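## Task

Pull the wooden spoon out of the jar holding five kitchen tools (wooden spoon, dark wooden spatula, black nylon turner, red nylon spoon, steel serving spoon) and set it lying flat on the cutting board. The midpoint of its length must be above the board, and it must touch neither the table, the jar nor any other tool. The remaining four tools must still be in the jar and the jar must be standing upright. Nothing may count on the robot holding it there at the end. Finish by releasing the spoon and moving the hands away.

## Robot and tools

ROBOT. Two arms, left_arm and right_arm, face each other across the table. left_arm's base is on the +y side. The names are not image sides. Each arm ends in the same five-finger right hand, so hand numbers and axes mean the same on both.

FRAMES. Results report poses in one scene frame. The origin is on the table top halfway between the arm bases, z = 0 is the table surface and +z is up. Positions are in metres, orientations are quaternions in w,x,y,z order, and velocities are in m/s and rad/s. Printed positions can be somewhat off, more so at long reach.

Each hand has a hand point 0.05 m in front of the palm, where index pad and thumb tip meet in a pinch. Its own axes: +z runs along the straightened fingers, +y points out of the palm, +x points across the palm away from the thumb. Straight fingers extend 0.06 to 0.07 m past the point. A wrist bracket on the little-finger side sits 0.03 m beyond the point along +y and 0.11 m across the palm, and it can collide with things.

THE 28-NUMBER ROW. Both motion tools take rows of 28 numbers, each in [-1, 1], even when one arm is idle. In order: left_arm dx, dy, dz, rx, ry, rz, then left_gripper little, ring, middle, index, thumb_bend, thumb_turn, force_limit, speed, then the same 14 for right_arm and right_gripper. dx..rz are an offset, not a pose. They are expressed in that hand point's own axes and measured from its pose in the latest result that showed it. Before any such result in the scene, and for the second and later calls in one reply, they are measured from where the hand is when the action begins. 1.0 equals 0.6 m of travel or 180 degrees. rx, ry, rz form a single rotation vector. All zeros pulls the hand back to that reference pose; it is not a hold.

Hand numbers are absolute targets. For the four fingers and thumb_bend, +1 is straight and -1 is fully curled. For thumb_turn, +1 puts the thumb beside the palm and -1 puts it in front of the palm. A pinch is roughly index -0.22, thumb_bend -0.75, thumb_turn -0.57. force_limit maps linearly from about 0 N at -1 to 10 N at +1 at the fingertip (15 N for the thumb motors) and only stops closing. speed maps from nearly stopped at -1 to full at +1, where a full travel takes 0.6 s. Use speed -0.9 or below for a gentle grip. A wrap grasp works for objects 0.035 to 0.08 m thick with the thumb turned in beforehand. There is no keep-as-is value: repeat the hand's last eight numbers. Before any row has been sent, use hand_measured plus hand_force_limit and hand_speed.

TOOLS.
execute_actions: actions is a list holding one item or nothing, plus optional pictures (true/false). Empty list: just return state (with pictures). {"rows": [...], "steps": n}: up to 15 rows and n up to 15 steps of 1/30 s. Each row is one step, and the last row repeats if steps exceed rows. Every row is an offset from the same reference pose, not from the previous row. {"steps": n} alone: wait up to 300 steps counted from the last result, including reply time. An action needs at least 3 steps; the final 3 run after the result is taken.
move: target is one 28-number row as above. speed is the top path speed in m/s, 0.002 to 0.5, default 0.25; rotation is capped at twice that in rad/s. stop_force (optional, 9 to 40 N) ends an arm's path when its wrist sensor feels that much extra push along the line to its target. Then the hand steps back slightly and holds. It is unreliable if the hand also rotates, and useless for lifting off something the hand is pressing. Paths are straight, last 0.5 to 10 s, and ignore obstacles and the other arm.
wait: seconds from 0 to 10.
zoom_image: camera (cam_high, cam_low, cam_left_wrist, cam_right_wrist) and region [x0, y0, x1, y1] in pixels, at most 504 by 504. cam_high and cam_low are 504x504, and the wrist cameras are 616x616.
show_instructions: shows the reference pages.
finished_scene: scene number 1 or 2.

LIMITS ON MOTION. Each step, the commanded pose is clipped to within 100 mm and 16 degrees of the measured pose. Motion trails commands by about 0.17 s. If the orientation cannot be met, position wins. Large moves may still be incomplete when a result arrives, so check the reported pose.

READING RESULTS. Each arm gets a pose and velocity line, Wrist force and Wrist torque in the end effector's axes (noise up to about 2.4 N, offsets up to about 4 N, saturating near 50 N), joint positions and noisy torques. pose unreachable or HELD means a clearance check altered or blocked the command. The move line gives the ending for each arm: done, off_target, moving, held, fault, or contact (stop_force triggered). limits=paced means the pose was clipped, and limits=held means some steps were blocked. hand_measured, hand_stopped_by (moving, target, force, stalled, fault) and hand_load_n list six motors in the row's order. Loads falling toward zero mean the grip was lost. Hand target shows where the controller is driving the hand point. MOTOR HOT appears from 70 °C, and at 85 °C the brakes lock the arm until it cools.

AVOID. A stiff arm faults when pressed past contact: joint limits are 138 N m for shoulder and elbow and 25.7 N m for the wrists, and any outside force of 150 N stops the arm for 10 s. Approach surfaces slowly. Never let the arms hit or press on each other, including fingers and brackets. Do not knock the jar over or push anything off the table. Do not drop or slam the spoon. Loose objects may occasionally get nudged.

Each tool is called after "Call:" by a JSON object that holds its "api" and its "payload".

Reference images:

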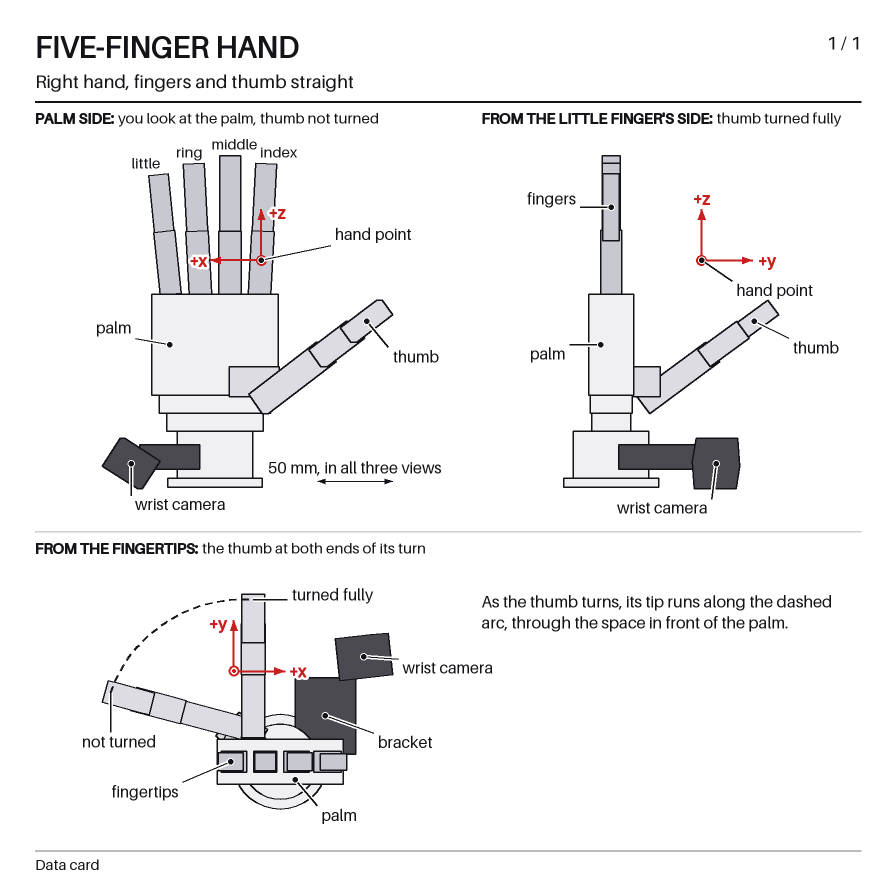

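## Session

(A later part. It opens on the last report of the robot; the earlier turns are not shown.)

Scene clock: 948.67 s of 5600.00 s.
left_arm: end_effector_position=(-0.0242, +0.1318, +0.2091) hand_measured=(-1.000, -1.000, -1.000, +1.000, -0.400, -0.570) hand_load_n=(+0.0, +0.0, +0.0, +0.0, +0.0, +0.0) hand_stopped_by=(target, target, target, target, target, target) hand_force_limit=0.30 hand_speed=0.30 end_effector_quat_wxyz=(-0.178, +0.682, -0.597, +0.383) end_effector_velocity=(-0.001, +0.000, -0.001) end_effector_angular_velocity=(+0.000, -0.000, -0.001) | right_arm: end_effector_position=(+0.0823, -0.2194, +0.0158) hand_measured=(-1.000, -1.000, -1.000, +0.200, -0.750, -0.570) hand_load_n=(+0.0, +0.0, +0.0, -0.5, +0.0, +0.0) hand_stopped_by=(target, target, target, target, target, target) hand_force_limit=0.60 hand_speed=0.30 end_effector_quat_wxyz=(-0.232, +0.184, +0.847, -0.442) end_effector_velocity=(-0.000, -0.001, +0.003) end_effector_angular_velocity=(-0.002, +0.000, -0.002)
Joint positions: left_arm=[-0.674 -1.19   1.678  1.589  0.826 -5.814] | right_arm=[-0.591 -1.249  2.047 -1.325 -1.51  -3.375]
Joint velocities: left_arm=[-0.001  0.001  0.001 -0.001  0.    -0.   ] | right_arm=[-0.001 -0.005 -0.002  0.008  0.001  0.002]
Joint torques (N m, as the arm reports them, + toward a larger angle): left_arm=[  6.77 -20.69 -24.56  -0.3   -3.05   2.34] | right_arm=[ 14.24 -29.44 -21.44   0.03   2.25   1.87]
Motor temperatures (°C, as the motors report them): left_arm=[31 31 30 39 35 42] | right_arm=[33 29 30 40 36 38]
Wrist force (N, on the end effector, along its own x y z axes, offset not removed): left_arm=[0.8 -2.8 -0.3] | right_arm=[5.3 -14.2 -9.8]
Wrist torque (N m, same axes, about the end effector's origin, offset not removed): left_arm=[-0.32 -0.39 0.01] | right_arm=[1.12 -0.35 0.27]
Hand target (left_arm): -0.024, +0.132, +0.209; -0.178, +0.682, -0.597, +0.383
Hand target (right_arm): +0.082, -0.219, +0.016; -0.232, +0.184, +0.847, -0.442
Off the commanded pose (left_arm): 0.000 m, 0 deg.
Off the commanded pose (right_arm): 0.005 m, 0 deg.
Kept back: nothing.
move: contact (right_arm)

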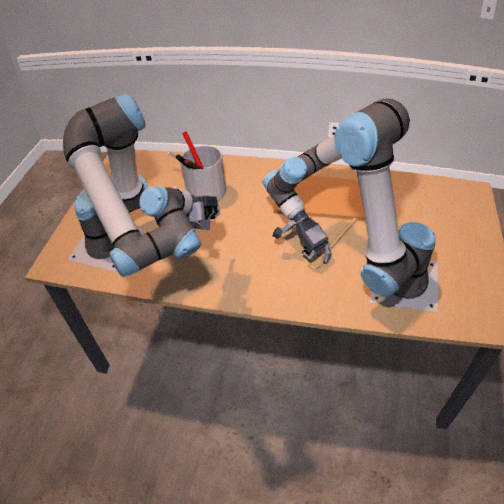

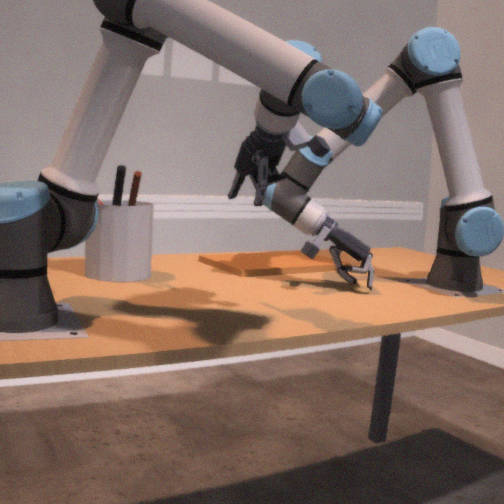

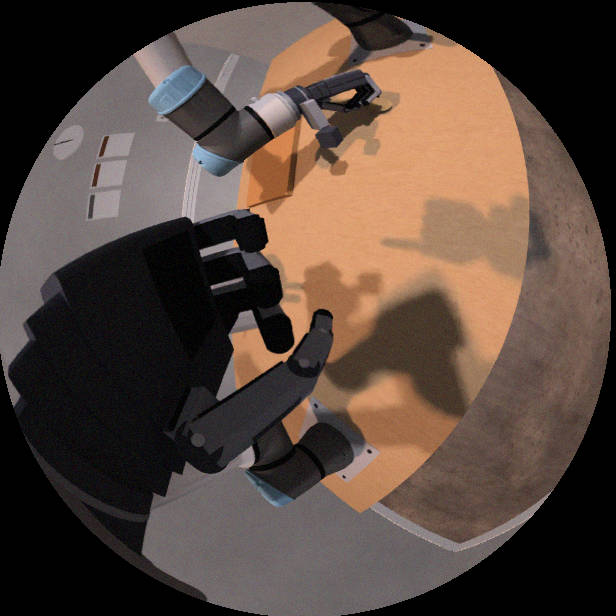

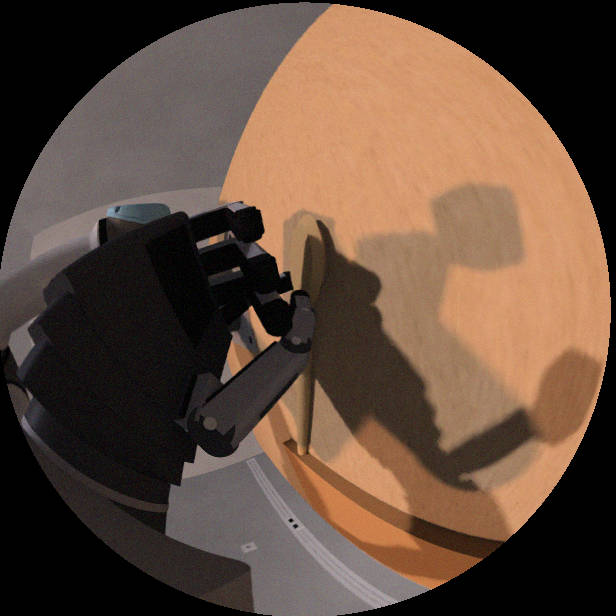

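Call:
{"api": "move", "payload": {"target": [0,0,0,0,0,0,-1,-1,-1,1,-0.4,-0.57,0.3,0.3, 0.243,0.057,0.010,0,0,0,-1,-1,-1,0.2,-0.75,-0.57,0.6,0.3], "speed": 0.03, "stop_force": 15}}

Scene clock: 954.30 s of 5600.00 s.
left_arm: end_effector_position=(-0.0242, +0.1318, +0.2091) hand_measured=(-1.000, -1.000, -1.000, +1.000, -0.400, -0.570) hand_load_n=(+0.0, +0.0, +0.0, +0.0, +0.0, +0.0) hand_stopped_by=(target, target, target, target, target, target) hand_force_limit=0.30 hand_speed=0.30 end_effector_quat_wxyz=(-0.178, +0.682, -0.597, +0.383) end_effector_velocity=(-0.000, -0.000, +0.000) end_effector_angular_velocity=(-0.001, +0.000, -0.000) | right_arm: end_effector_position=(-0.0374, -0.1300, +0.0179) hand_measured=(-1.000, -1.000, -1.000, +0.200, -0.750, -0.570) hand_load_n=(+0.0, +0.0, +0.0, +0.0, +0.0, +0.0) hand_stopped_by=(target, target, target, target, target, target) hand_force_limit=0.60 hand_speed=0.30 end_effector_quat_wxyz=(-0.232, +0.184, +0.847, -0.442) end_effector_velocity=(-0.001, +0.002, -0.000) end_effector_angular_velocity=(+0.000, +0.000, -0.001)
Joint positions: left_arm=[-0.674 -1.19   1.678  1.589  0.826 -5.814] | right_arm=[-0.29  -1.135  1.868 -1.289 -1.251 -3.218]
Joint velocities: left_arm=[ 0.    -0.    -0.    -0.    -0.001  0.   ] | right_arm=[ 0.002  0.003 -0.004  0.001  0.003  0.001]
Joint torques (N m, as the arm reports them, + toward a larger angle): left_arm=[  6.97 -20.84 -24.62  -0.26  -3.15   2.36] | right_arm=[ 15.97 -21.86 -27.58   2.98   2.3    2.38]
Motor temperatures (°C, as the motors report them): left_arm=[31 31 30 39 35 42] | right_arm=[33 29 30 40 36 38]
Wrist force (N, on the end effector, along its own x y z axes, offset not removed): left_arm=[0.6 -1.2 -0.2] | right_arm=[0.9 2.3 0.8]
Wrist torque (N m, same axes, about the end effector's origin, offset not removed): left_arm=[-0.15 -0.36 0.11] | right_arm=[0.50 -0.27 0.10]
Hand target (left_arm): -0.024, +0.132, +0.209; -0.178, +0.682, -0.597, +0.383
Hand target (right_arm): -0.038, -0.130, +0.018; -0.232, +0.184, +0.847, -0.442
Off the commanded pose (left_arm): 0.000 m, 0 deg.
Off the commanded pose (right_arm): 0.001 m, 0 deg.
Kept back: nothing.
move: done

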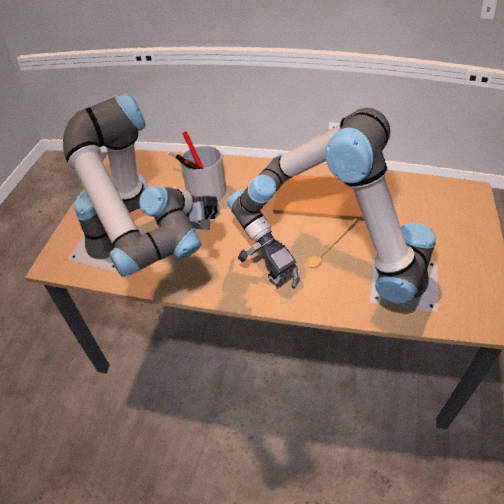

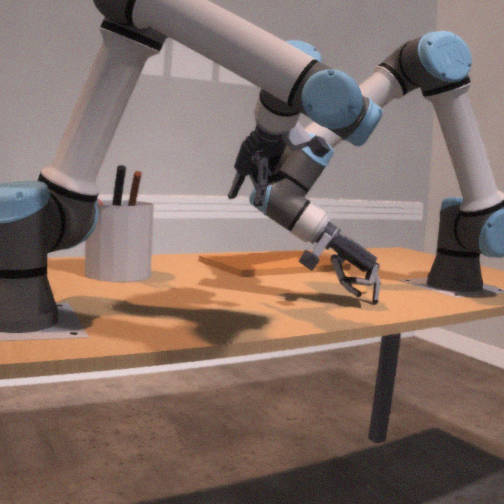

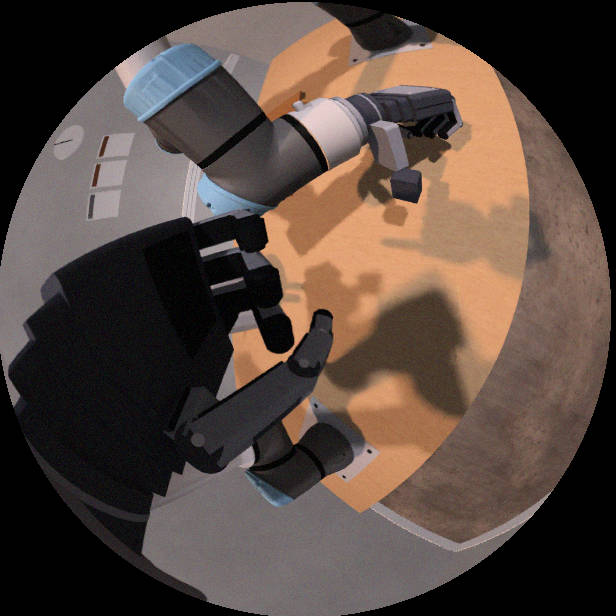

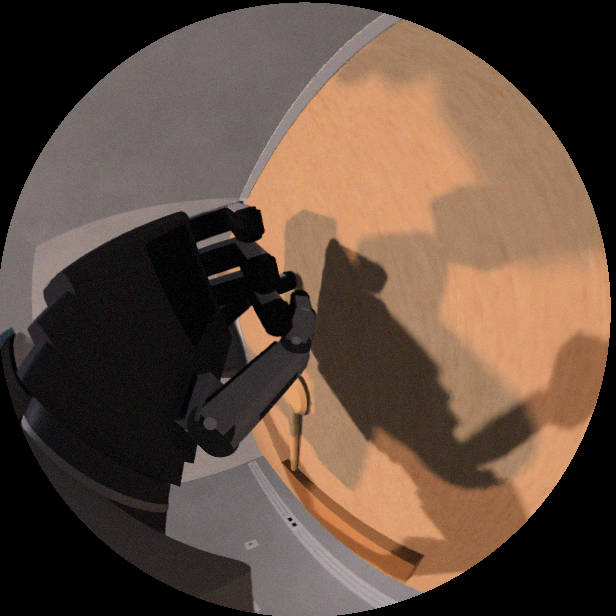

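Call:
{"api": "move", "payload": {"target": [0,0,0,0,0,0,-1,-1,-1,1,-0.4,-0.57,0.3,0.3, 0.01,-0.035,-0.021,0,0,0,-1,-1,-1,0.426,-0.7,-0.57,0.6,0.3], "speed": 0.05}}

Call:
{"api": "move", "payload": {"target": [0,0,0,0,0,0,-1,-1,-1,1,-0.4,-0.57,0.3,0.3, -0.204,-0.024,-0.053,0,0,0,-1,-1,-1,0.426,-0.7,-0.57,0.6,0.3], "speed": 0.08}}

Call:
{"api": "move", "payload": {"target": [0,0,0,0,0,0,-1,-1,-1,1,-0.4,-0.57,0.3,0.3, -0.015,0.055,0.033,0,0,0,-1,-1,-1,0.426,-0.7,-0.57,0.6,0.3], "speed": 0.007, "stop_force": 9}}

Call:
{"api": "zoom_image", "payload": {"camera": "cam_high", "region": [250,190,390,310]}}

Call:
{"api": "zoom_image", "payload": {"camera": "cam_left_wrist", "region": [220,10,470,260]}}

Scene clock: 955.57 s of 5600.00 s.
left_arm: end_effector_position=(-0.0242, +0.1318, +0.2091) hand_measured=(-1.000, -1.000, -1.000, +1.000, -0.400, -0.570) hand_load_n=(+0.0, +0.0, +0.0, +0.0, +0.0, +0.0) hand_stopped_by=(target, target, target, target, target, target) hand_force_limit=0.30 hand_speed=0.30 end_effector_quat_wxyz=(-0.178, +0.682, -0.597, +0.383) end_effector_velocity=(+0.000, +0.000, -0.001) end_effector_angular_velocity=(+0.001, -0.001, +0.001) | right_arm: end_effector_position=(-0.0377, -0.1299, +0.0427) hand_measured=(-1.000, -1.000, -1.000, +0.426, -0.700, -0.570) hand_load_n=(+0.0, +0.0, +0.0, +0.0, +0.0, +0.0) hand_stopped_by=(target, target, target, target, target, target) hand_force_limit=0.60 hand_speed=0.30 end_effector_quat_wxyz=(-0.232, +0.184, +0.847, -0.442) end_effector_velocity=(-0.000, -0.000, +0.003) end_effector_angular_velocity=(-0.001, -0.001, +0.001)
Joint positions: left_arm=[-0.674 -1.19   1.678  1.589  0.826 -5.814] | right_arm=[-0.289 -1.174  1.847 -1.229 -1.251 -3.217]
Joint velocities: left_arm=[ 0.001  0.001  0.001  0.     0.    -0.001] | right_arm=[ 0.001 -0.005 -0.003  0.008 -0.001  0.001]
Joint torques (N m, as the arm reports them, + toward a larger angle): left_arm=[  6.68 -21.09 -24.51  -0.28  -3.11   2.34] | right_arm=[ -4.58 -41.89 -25.81   2.93  -1.38   0.82]
Motor temperatures (°C, as the motors report them): left_arm=[31 31 30 39 35 42] | right_arm=[33 29 30 40 36 38]
Wrist force (N, on the end effector, along its own x y z axes, offset not removed): left_arm=[0.0 -1.6 0.6] | right_arm=[1.2 0.5 0.9]
Wrist torque (N m, same axes, about the end effector's origin, offset not removed): left_arm=[-0.24 -0.32 0.00] | right_arm=[0.27 -0.43 0.01]
Hand target (left_arm): -0.024, +0.132, +0.209; -0.178, +0.682, -0.597, +0.383
Hand target (right_arm): -0.038, -0.130, +0.043; -0.232, +0.184, +0.847, -0.442
Off the commanded pose (left_arm): 0.000 m, 0 deg.
Off the commanded pose (right_arm): 0.000 m, 0 deg.
Kept back: nothing.
move: done

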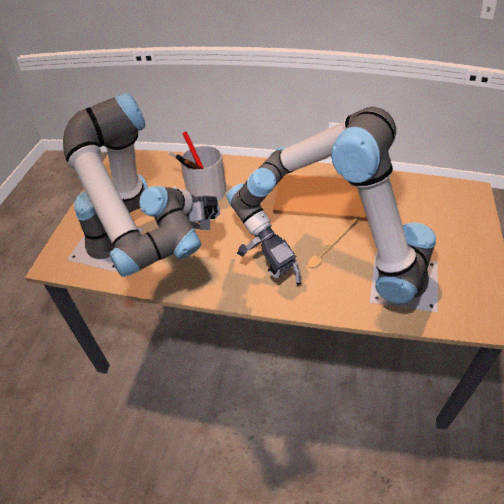

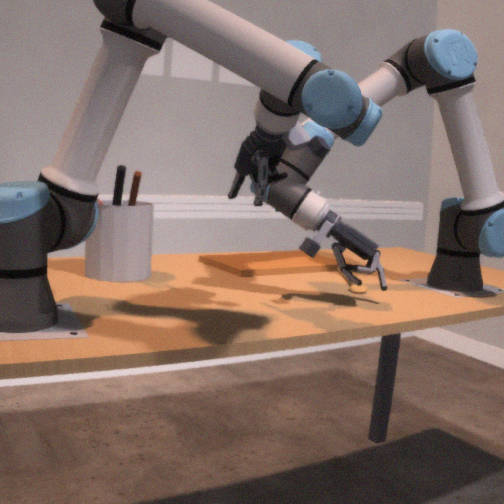

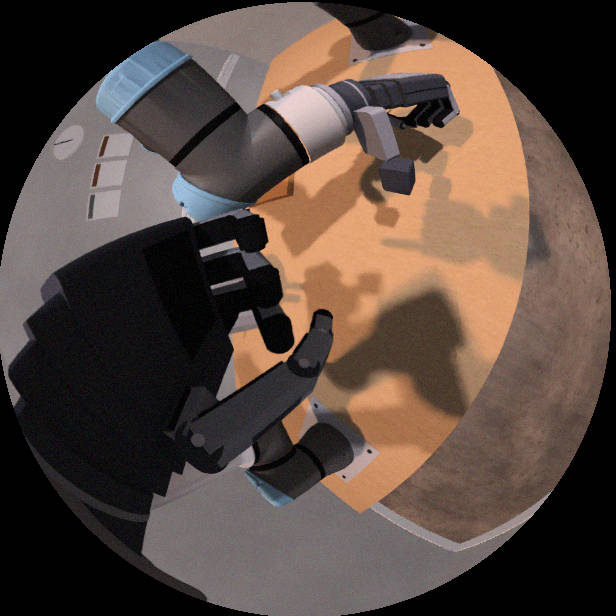

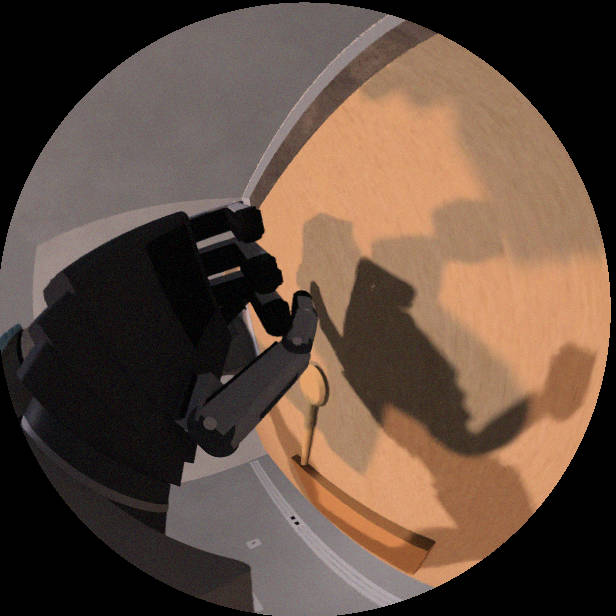

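Scene clock: 957.67 s of 5600.00 s.
left_arm: end_effector_position=(-0.0242, +0.1318, +0.2091) hand_measured=(-1.000, -1.000, -1.000, +1.000, -0.400, -0.570) hand_load_n=(+0.0, +0.0, +0.0, +0.0, +0.0, +0.0) hand_stopped_by=(target, target, target, target, target, target) hand_force_limit=0.30 hand_speed=0.30 end_effector_quat_wxyz=(-0.178, +0.682, -0.597, +0.383) end_effector_velocity=(-0.000, -0.000, -0.000) end_effector_angular_velocity=(+0.000, +0.001, -0.001) | right_arm: end_effector_position=(+0.0790, -0.1795, +0.0424) hand_measured=(-1.000, -1.000, -1.000, +0.426, -0.700, -0.570) hand_load_n=(+0.0, +0.0, +0.0, +0.0, +0.0, +0.0) hand_stopped_by=(target, target, target, target, target, target) hand_force_limit=0.60 hand_speed=0.30 end_effector_quat_wxyz=(-0.232, +0.184, +0.847, -0.442) end_effector_velocity=(+0.002, -0.001, +0.000) end_effector_angular_velocity=(+0.001, +0.001, -0.001)
Joint positions: left_arm=[-0.674 -1.19   1.678  1.589  0.826 -5.814] | right_arm=[-0.538 -1.223  1.917 -1.223 -1.465 -3.348]
Joint velocities: left_arm=[-0.     0.     0.    -0.001  0.     0.001] | right_arm=[-0.006 -0.001  0.     0.    -0.004 -0.004]
Joint torques (N m, as the arm reports them, + toward a larger angle): left_arm=[  7.2  -20.42 -24.62  -0.3   -3.11   2.23] | right_arm=[-13.31 -37.45  -6.78   2.72  -1.91  -2.43]
Motor temperatures (°C, as the motors report them): left_arm=[31 31 30 39 35 42] | right_arm=[33 29 30 40 36 38]
Wrist force (N, on the end effector, along its own x y z axes, offset not removed): left_arm=[-0.1 0.1 2.1] | right_arm=[0.2 0.6 1.6]
Wrist torque (N m, same axes, about the end effector's origin, offset not removed): left_arm=[-0.06 -0.36 0.07] | right_arm=[0.19 -0.26 -0.01]
Hand target (left_arm): -0.024, +0.132, +0.209; -0.178, +0.682, -0.597, +0.383
Hand target (right_arm): +0.079, -0.180, +0.042; -0.232, +0.184, +0.847, -0.442
Off the commanded pose (left_arm): 0.000 m, 0 deg.
Off the commanded pose (right_arm): 0.001 m, 0 deg.
Kept back: nothing.
move: done

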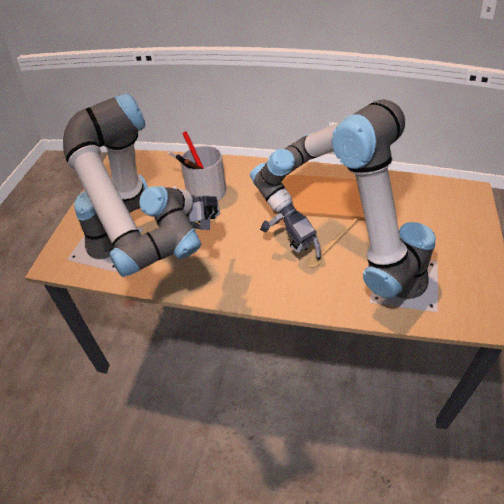

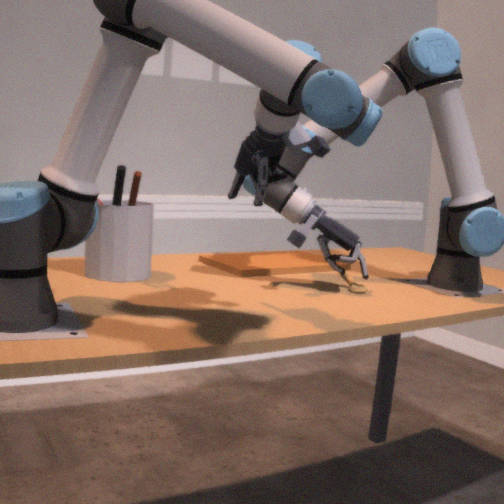

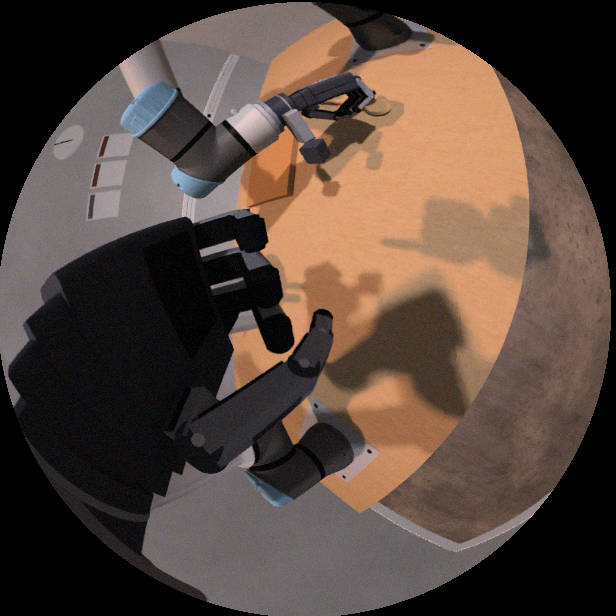

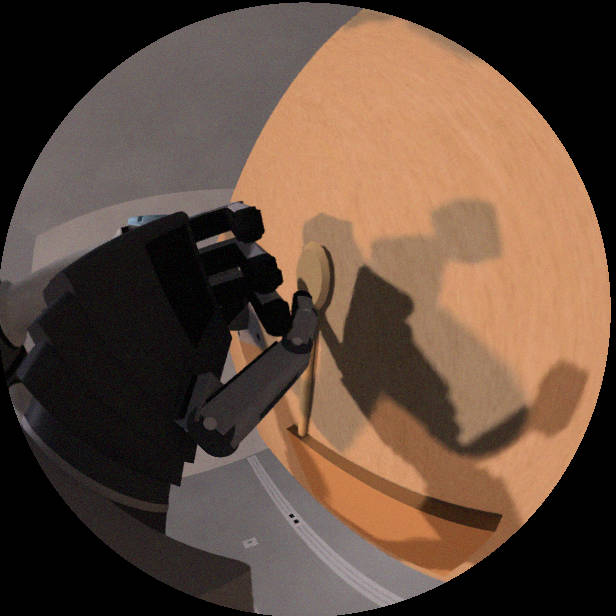

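Scene clock: 960.90 s of 5600.00 s.
left_arm: end_effector_position=(-0.0242, +0.1318, +0.2091) hand_measured=(-1.000, -1.000, -1.000, +1.000, -0.400, -0.570) hand_load_n=(+0.0, +0.0, +0.0, +0.0, +0.0, +0.0) hand_stopped_by=(target, target, target, target, target, target) hand_force_limit=0.30 hand_speed=0.30 end_effector_quat_wxyz=(-0.178, +0.682, -0.597, +0.383) end_effector_velocity=(+0.000, -0.000, +0.000) end_effector_angular_velocity=(+0.001, -0.001, -0.001) | right_arm: end_effector_position=(+0.0790, -0.1795, +0.0225) hand_measured=(-1.000, -1.000, -1.000, +0.426, -0.700, -0.570) hand_load_n=(+0.0, +0.0, +0.0, +1.5, +0.0, +0.0) hand_stopped_by=(target, target, target, target, target, target) hand_force_limit=0.60 hand_speed=0.30 end_effector_quat_wxyz=(-0.232, +0.184, +0.847, -0.442) end_effector_velocity=(-0.001, -0.001, +0.003) end_effector_angular_velocity=(-0.002, +0.003, +0.001)
Joint positions: left_arm=[-0.674 -1.19   1.678  1.589  0.826 -5.814] | right_arm=[-0.538 -1.19   1.935 -1.273 -1.464 -3.348]
Joint velocities: left_arm=[ 0.    -0.     0.     0.    -0.001  0.001] | right_arm=[ 0.    -0.004 -0.001  0.009 -0.    -0.002]
Joint torques (N m, as the arm reports them, + toward a larger angle): left_arm=[  6.77 -21.03 -24.54  -0.34  -3.05   2.31] | right_arm=[ 14.45 -32.8  -21.1    0.1    2.06   1.98]
Motor temperatures (°C, as the motors report them): left_arm=[31 31 30 39 35 42] | right_arm=[33 29 30 40 36 38]
Wrist force (N, on the end effector, along its own x y z axes, offset not removed): left_arm=[-0.8 -0.7 1.2] | right_arm=[4.6 -10.4 -12.3]
Wrist torque (N m, same axes, about the end effector's origin, offset not removed): left_arm=[-0.10 -0.15 0.08] | right_arm=[1.48 -0.22 0.23]
Hand target (left_arm): -0.024, +0.132, +0.209; -0.178, +0.682, -0.597, +0.383
Hand target (right_arm): +0.079, -0.179, +0.023; -0.232, +0.184, +0.847, -0.442
Off the commanded pose (left_arm): 0.000 m, 0 deg.
Off the commanded pose (right_arm): 0.020 m, 0 deg.
Kept back: nothing.
move: contact (right_arm)

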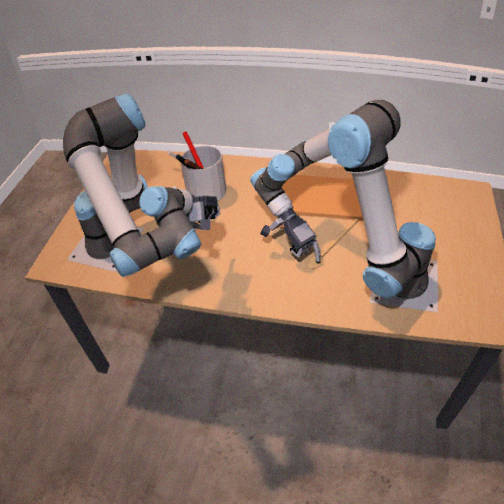

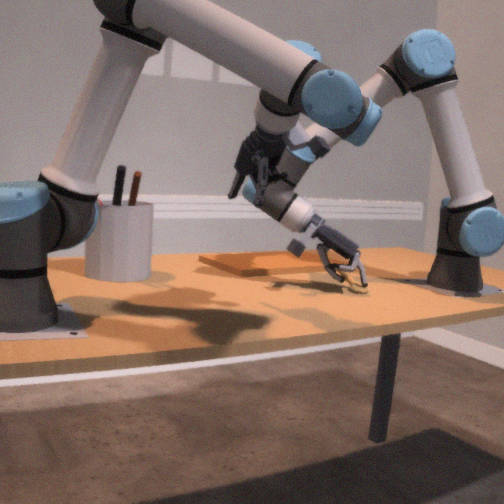

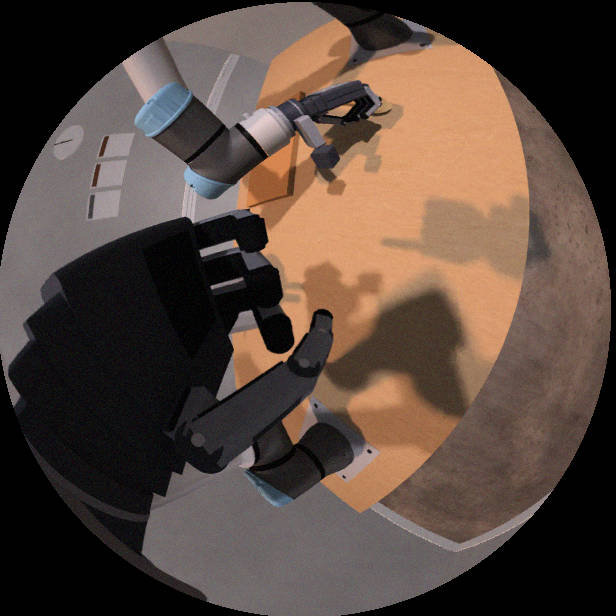

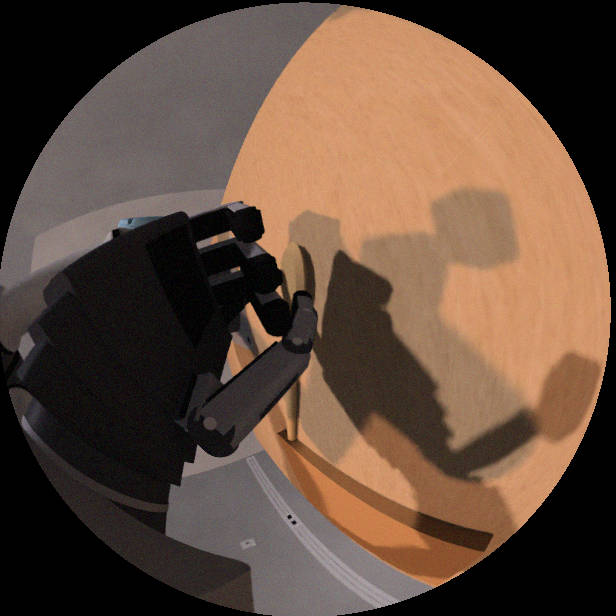

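Region (250, 190, 390, 310) of cam_high's 504x504 image, scaled by 3.600, with more detail than that image has; it fills the top 432 rows of this view, and the rest is white.

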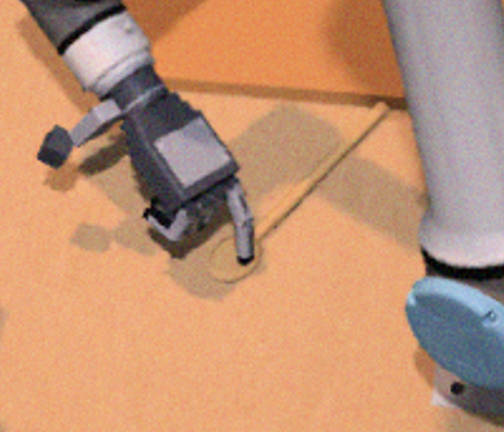

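Region (220, 10, 470, 260) of cam_left_wrist's 616x616 image, scaled by 2.016, with more detail than that image has.

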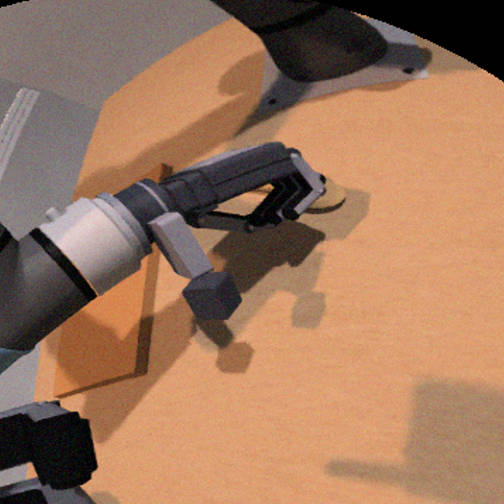

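Call:
{"api": "move", "payload": {"target": [0,0,0,0,0,0,-1,-1,-1,1,-0.4,-0.57,0.3,0.3, 0.161,0.042,0.0085,0,0,0,-1,-1,-1,0.426,-0.7,-0.57,0.6,0.3], "speed": 0.02}}

Scene clock: 966.47 s of 5600.00 s.
left_arm: end_effector_position=(-0.0242, +0.1318, +0.2091) hand_measured=(-1.000, -1.000, -1.000, +1.000, -0.400, -0.570) hand_load_n=(+0.0, +0.0, +0.0, +0.0, +0.0, +0.0) hand_stopped_by=(target, target, target, target, target, target) hand_force_limit=0.30 hand_speed=0.30 end_effector_quat_wxyz=(-0.178, +0.682, -0.597, +0.383) end_effector_velocity=(+0.000, -0.000, +0.001) end_effector_angular_velocity=(-0.001, +0.000, -0.001) | right_arm: end_effector_position=(-0.0006, -0.1197, +0.0212) hand_measured=(-1.000, -1.000, -1.000, +0.428, -0.700, -0.570) hand_load_n=(+0.0, +0.0, +0.0, +16.0, +0.0, +0.0) hand_stopped_by=(target, target, target, target, target, target) hand_force_limit=0.60 hand_speed=0.30 end_effector_quat_wxyz=(-0.232, +0.184, +0.847, -0.442) end_effector_velocity=(-0.001, +0.001, -0.000) end_effector_angular_velocity=(-0.001, -0.002, -0.000)
Joint positions: left_arm=[-0.674 -1.19   1.678  1.589  0.826 -5.814] | right_arm=[-0.348 -1.112  1.819 -1.253 -1.301 -3.249]
Joint velocities: left_arm=[ 0.    -0.001 -0.001  0.    -0.001  0.001] | right_arm=[ 0.003  0.003 -0.004  0.001  0.002  0.004]
Joint torques (N m, as the arm reports them, + toward a larger angle): left_arm=[  7.   -21.12 -24.3   -0.31  -3.07   2.2 ] | right_arm=[ 15.55 -16.07 -22.35  -5.51   6.29   1.44]
Motor temperatures (°C, as the motors report them): left_arm=[31 31 30 39 35 42] | right_arm=[33 29 30 40 36 38]
Wrist force (N, on the end effector, along its own x y z axes, offset not removed): left_arm=[-0.3 -0.7 0.5] | right_arm=[-5.5 -30.4 -19.2]
Wrist torque (N m, same axes, about the end effector's origin, offset not removed): left_arm=[-0.01 -0.21 0.11] | right_arm=[2.59 -0.65 0.29]
Hand target (left_arm): -0.024, +0.132, +0.209; -0.178, +0.682, -0.597, +0.383
Hand target (right_arm): -0.001, -0.120, +0.021; -0.232, +0.184, +0.847, -0.442
Off the commanded pose (left_arm): 0.000 m, 0 deg.
Off the commanded pose (right_arm): 0.000 m, 0 deg.
Kept back: nothing.
move: done

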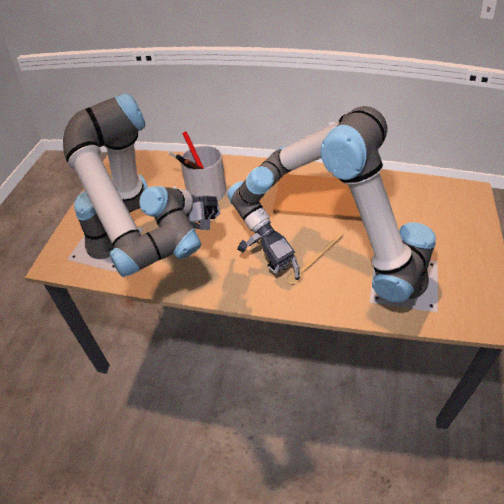

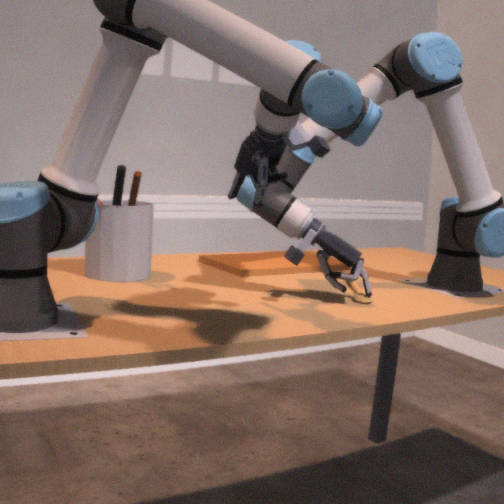

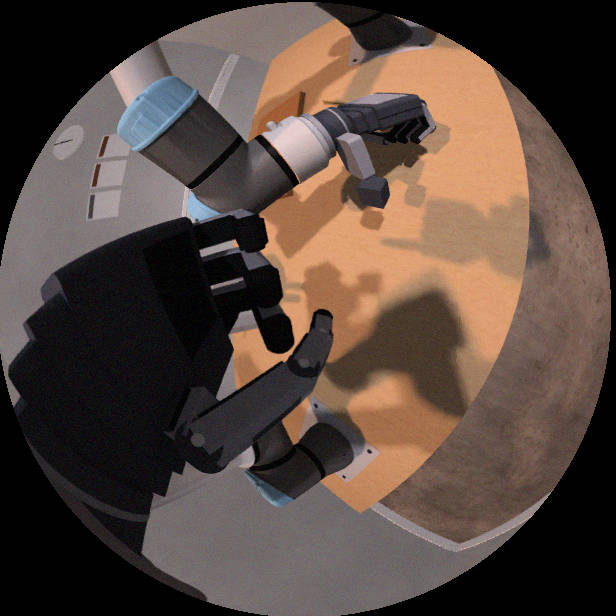

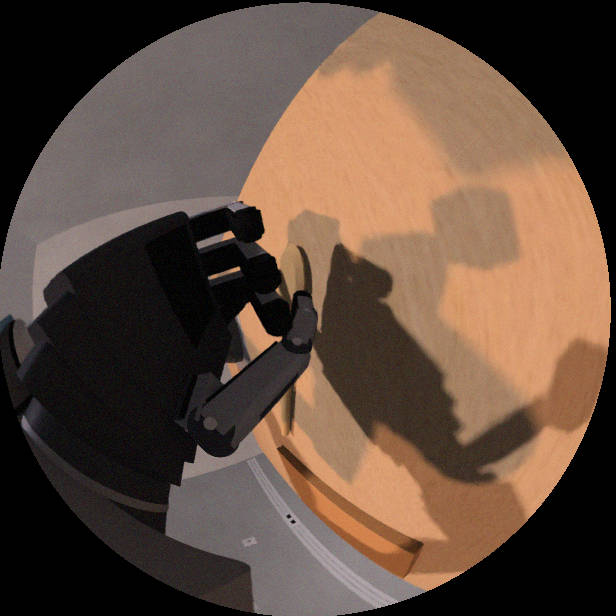

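Call:
{"api": "move", "payload": {"target": [0,0,0,0,0,0,-1,-1,-1,1,-0.4,-0.57,0.3,0.3, 0.138,-0.021,0.090,0,0,0,-1,-1,-1,0.426,-0.7,-0.57,0.6,0.3], "speed": 0.02}}

Scene clock: 972.00 s of 5600.00 s.
left_arm: end_effector_position=(-0.0242, +0.1318, +0.2091) hand_measured=(-1.000, -1.000, -1.000, +1.000, -0.400, -0.570) hand_load_n=(+0.0, +0.0, +0.0, +0.0, +0.0, +0.0) hand_stopped_by=(target, target, target, target, target, target) hand_force_limit=0.30 hand_speed=0.30 end_effector_quat_wxyz=(-0.178, +0.682, -0.597, +0.383) end_effector_velocity=(+0.000, -0.000, +0.001) end_effector_angular_velocity=(-0.002, +0.000, -0.001) | right_arm: end_effector_position=(-0.0999, -0.1198, +0.0237) hand_measured=(-1.000, -1.000, -1.000, +0.426, -0.700, -0.570) hand_load_n=(+0.0, +0.0, +0.0, +0.5, +0.0, +0.0) hand_stopped_by=(target, target, target, target, target, target) hand_force_limit=0.60 hand_speed=0.30 end_effector_quat_wxyz=(-0.232, +0.184, +0.847, -0.442) end_effector_velocity=(-0.002, +0.000, +0.000) end_effector_angular_velocity=(-0.000, -0.000, -0.003)
Joint positions: left_arm=[-0.674 -1.19   1.678  1.589  0.826 -5.814] | right_arm=[-0.17  -1.129  1.843 -1.295 -1.151 -3.149]
Joint velocities: left_arm=[ 0.001 -0.001 -0.    -0.    -0.002  0.001] | right_arm=[ 0.003 -0.    -0.    -0.001  0.005  0.004]
Joint torques (N m, as the arm reports them, + toward a larger angle): left_arm=[  7.29 -20.71 -24.82  -0.26  -3.14   2.36] | right_arm=[ 13.37 -40.03  -8.57  -2.94   2.08   2.74]
Motor temperatures (°C, as the motors report them): left_arm=[31 31 30 39 35 42] | right_arm=[33 29 30 40 36 38]
Wrist force (N, on the end effector, along its own x y z axes, offset not removed): left_arm=[-1.0 -1.4 1.0] | right_arm=[0.5 1.0 0.0]
Wrist torque (N m, same axes, about the end effector's origin, offset not removed): left_arm=[-0.22 -0.12 0.00] | right_arm=[0.53 -0.40 0.13]
Hand target (left_arm): -0.024, +0.132, +0.209; -0.178, +0.682, -0.597, +0.383
Hand target (right_arm): -0.100, -0.120, +0.024; -0.232, +0.184, +0.847, -0.442
Off the commanded pose (left_arm): 0.000 m, 0 deg.
Off the commanded pose (right_arm): 0.000 m, 0 deg.
Kept back: nothing.
move: done

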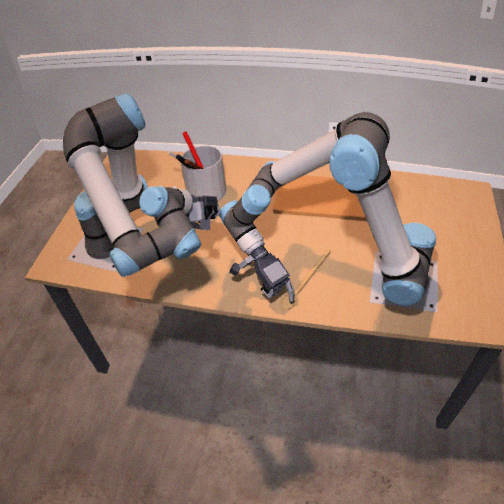

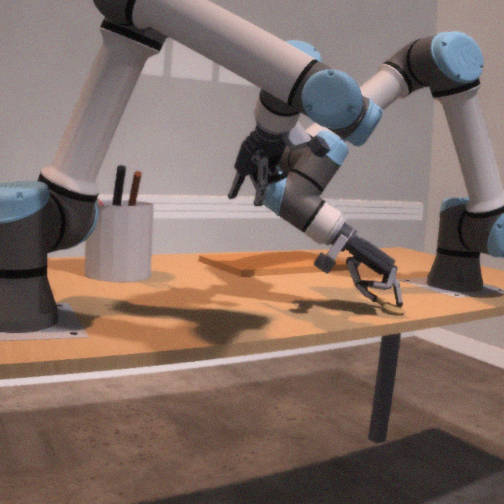

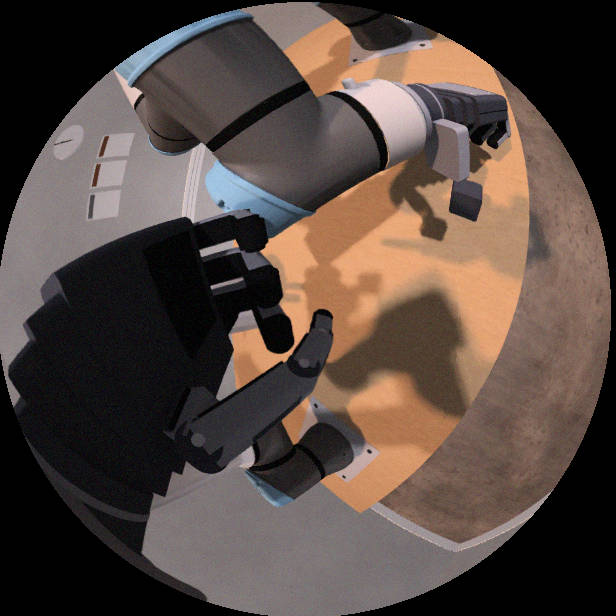

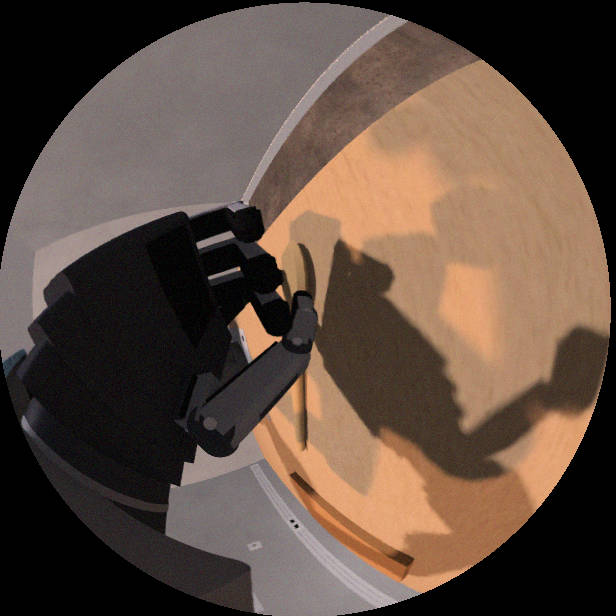

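Call:
{"api": "move", "payload": {"target": [-0.1,0,-0.15,0,0,0,-1,-1,-1,1,-0.4,-0.57,0.3,0.3, 0.069,-0.008,0.047,0,0,0,-1,-1,-1,0.426,-0.7,-0.57,0.6,0.3], "speed": 0.03}}

Call:
{"api": "zoom_image", "payload": {"camera": "cam_high", "region": [220,240,360,350]}}

Call:
{"api": "zoom_image", "payload": {"camera": "cam_low", "region": [300,230,480,350]}}

Scene clock: 976.23 s of 5600.00 s.
left_arm: end_effector_position=(-0.0899, +0.2079, +0.2482) hand_measured=(-1.000, -1.000, -1.000, +1.000, -0.400, -0.570) hand_load_n=(+0.0, +0.0, +0.0, +0.0, +0.0, +0.0) hand_stopped_by=(target, target, target, target, target, target) hand_force_limit=0.30 hand_speed=0.30 end_effector_quat_wxyz=(-0.178, +0.682, -0.597, +0.383) end_effector_velocity=(-0.002, +0.002, +0.001) end_effector_angular_velocity=(+0.001, -0.001, -0.001) | right_arm: end_effector_position=(-0.1500, -0.1198, +0.0232) hand_measured=(-1.000, -1.000, -1.000, +0.426, -0.700, -0.570) hand_load_n=(+0.0, +0.0, +0.0, +1.5, +0.0, +0.0) hand_stopped_by=(target, target, target, target, target, target) hand_force_limit=0.60 hand_speed=0.30 end_effector_quat_wxyz=(-0.232, +0.184, +0.847, -0.442) end_effector_velocity=(-0.001, +0.000, +0.000) end_effector_angular_velocity=(+0.001, +0.001, -0.001)
Joint positions: left_arm=[-0.924 -1.301  1.759  1.785  0.966 -6.079] | right_arm=[-0.078 -1.121  1.838 -1.323 -1.074 -3.091]
Joint velocities: left_arm=[-0.007 -0.001  0.001  0.005  0.003 -0.006] | right_arm=[ 0.002  0.    -0.    -0.001  0.002  0.001]
Joint torques (N m, as the arm reports them, + toward a larger angle): left_arm=[ -6.35 -44.78  -9.35   4.77   1.89  -2.42] | right_arm=[ 15.12 -21.25 -25.11  -4.15   2.58   2.34]
Motor temperatures (°C, as the motors report them): left_arm=[31 31 30 39 35 42] | right_arm=[33 29 30 40 36 38]
Wrist force (N, on the end effector, along its own x y z axes, offset not removed): left_arm=[0.1 -1.2 0.3] | right_arm=[0.2 -4.3 -2.6]
Wrist torque (N m, same axes, about the end effector's origin, offset not removed): left_arm=[-0.10 -0.21 0.06] | right_arm=[0.65 -0.53 0.23]
Hand target (left_arm): -0.090, +0.208, +0.248; -0.178, +0.682, -0.597, +0.383
Hand target (right_arm): -0.150, -0.120, +0.023; -0.232, +0.184, +0.847, -0.442
Off the commanded pose (left_arm): 0.000 m, 0 deg.
Off the commanded pose (right_arm): 0.000 m, 0 deg.
Kept back: nothing.
move: done

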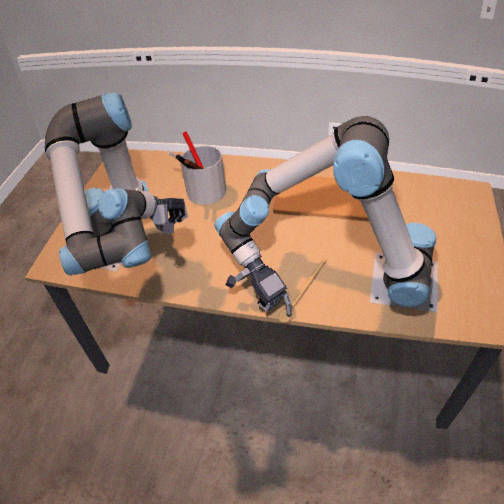

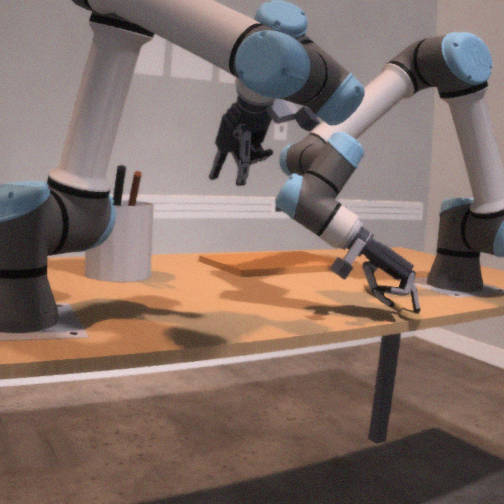

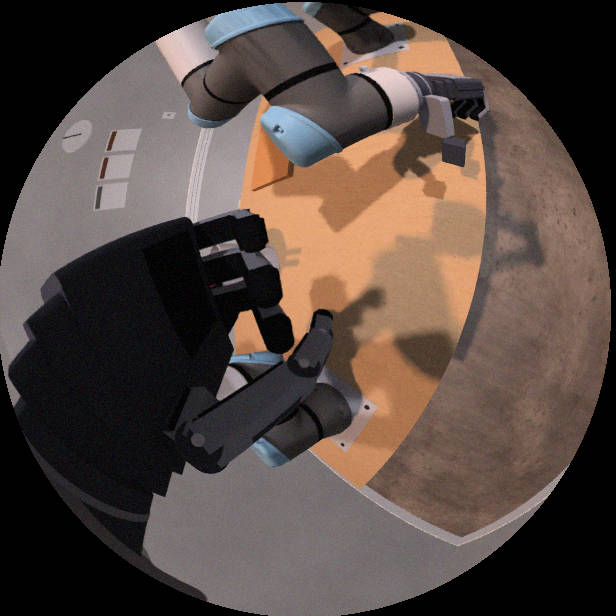

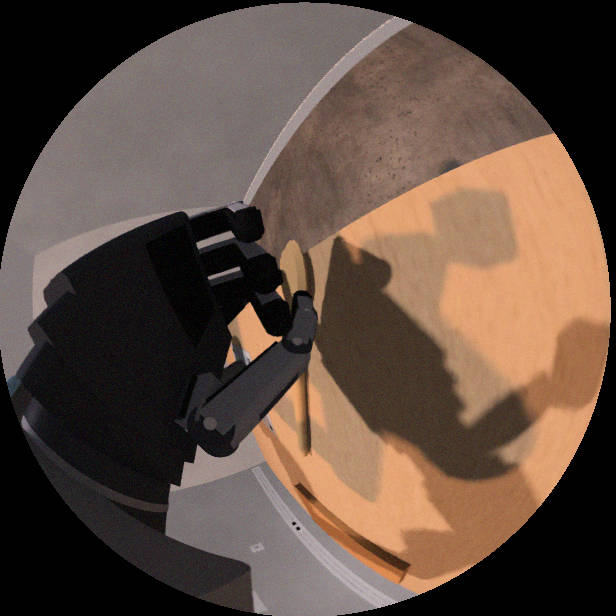

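Region (220, 240, 360, 350) of cam_high's 504x504 image, scaled by 3.600, with more detail than that image has; it fills the top 396 rows of this view, and the rest is white.

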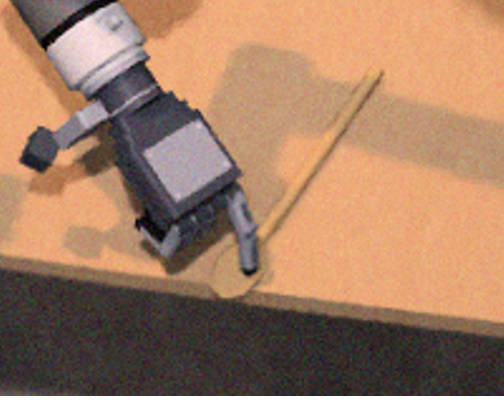

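Region (300, 230, 480, 350) of cam_low's 504x504 image, scaled by 2.800, with more detail than that image has.

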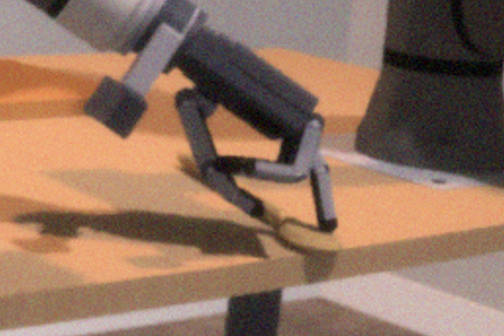

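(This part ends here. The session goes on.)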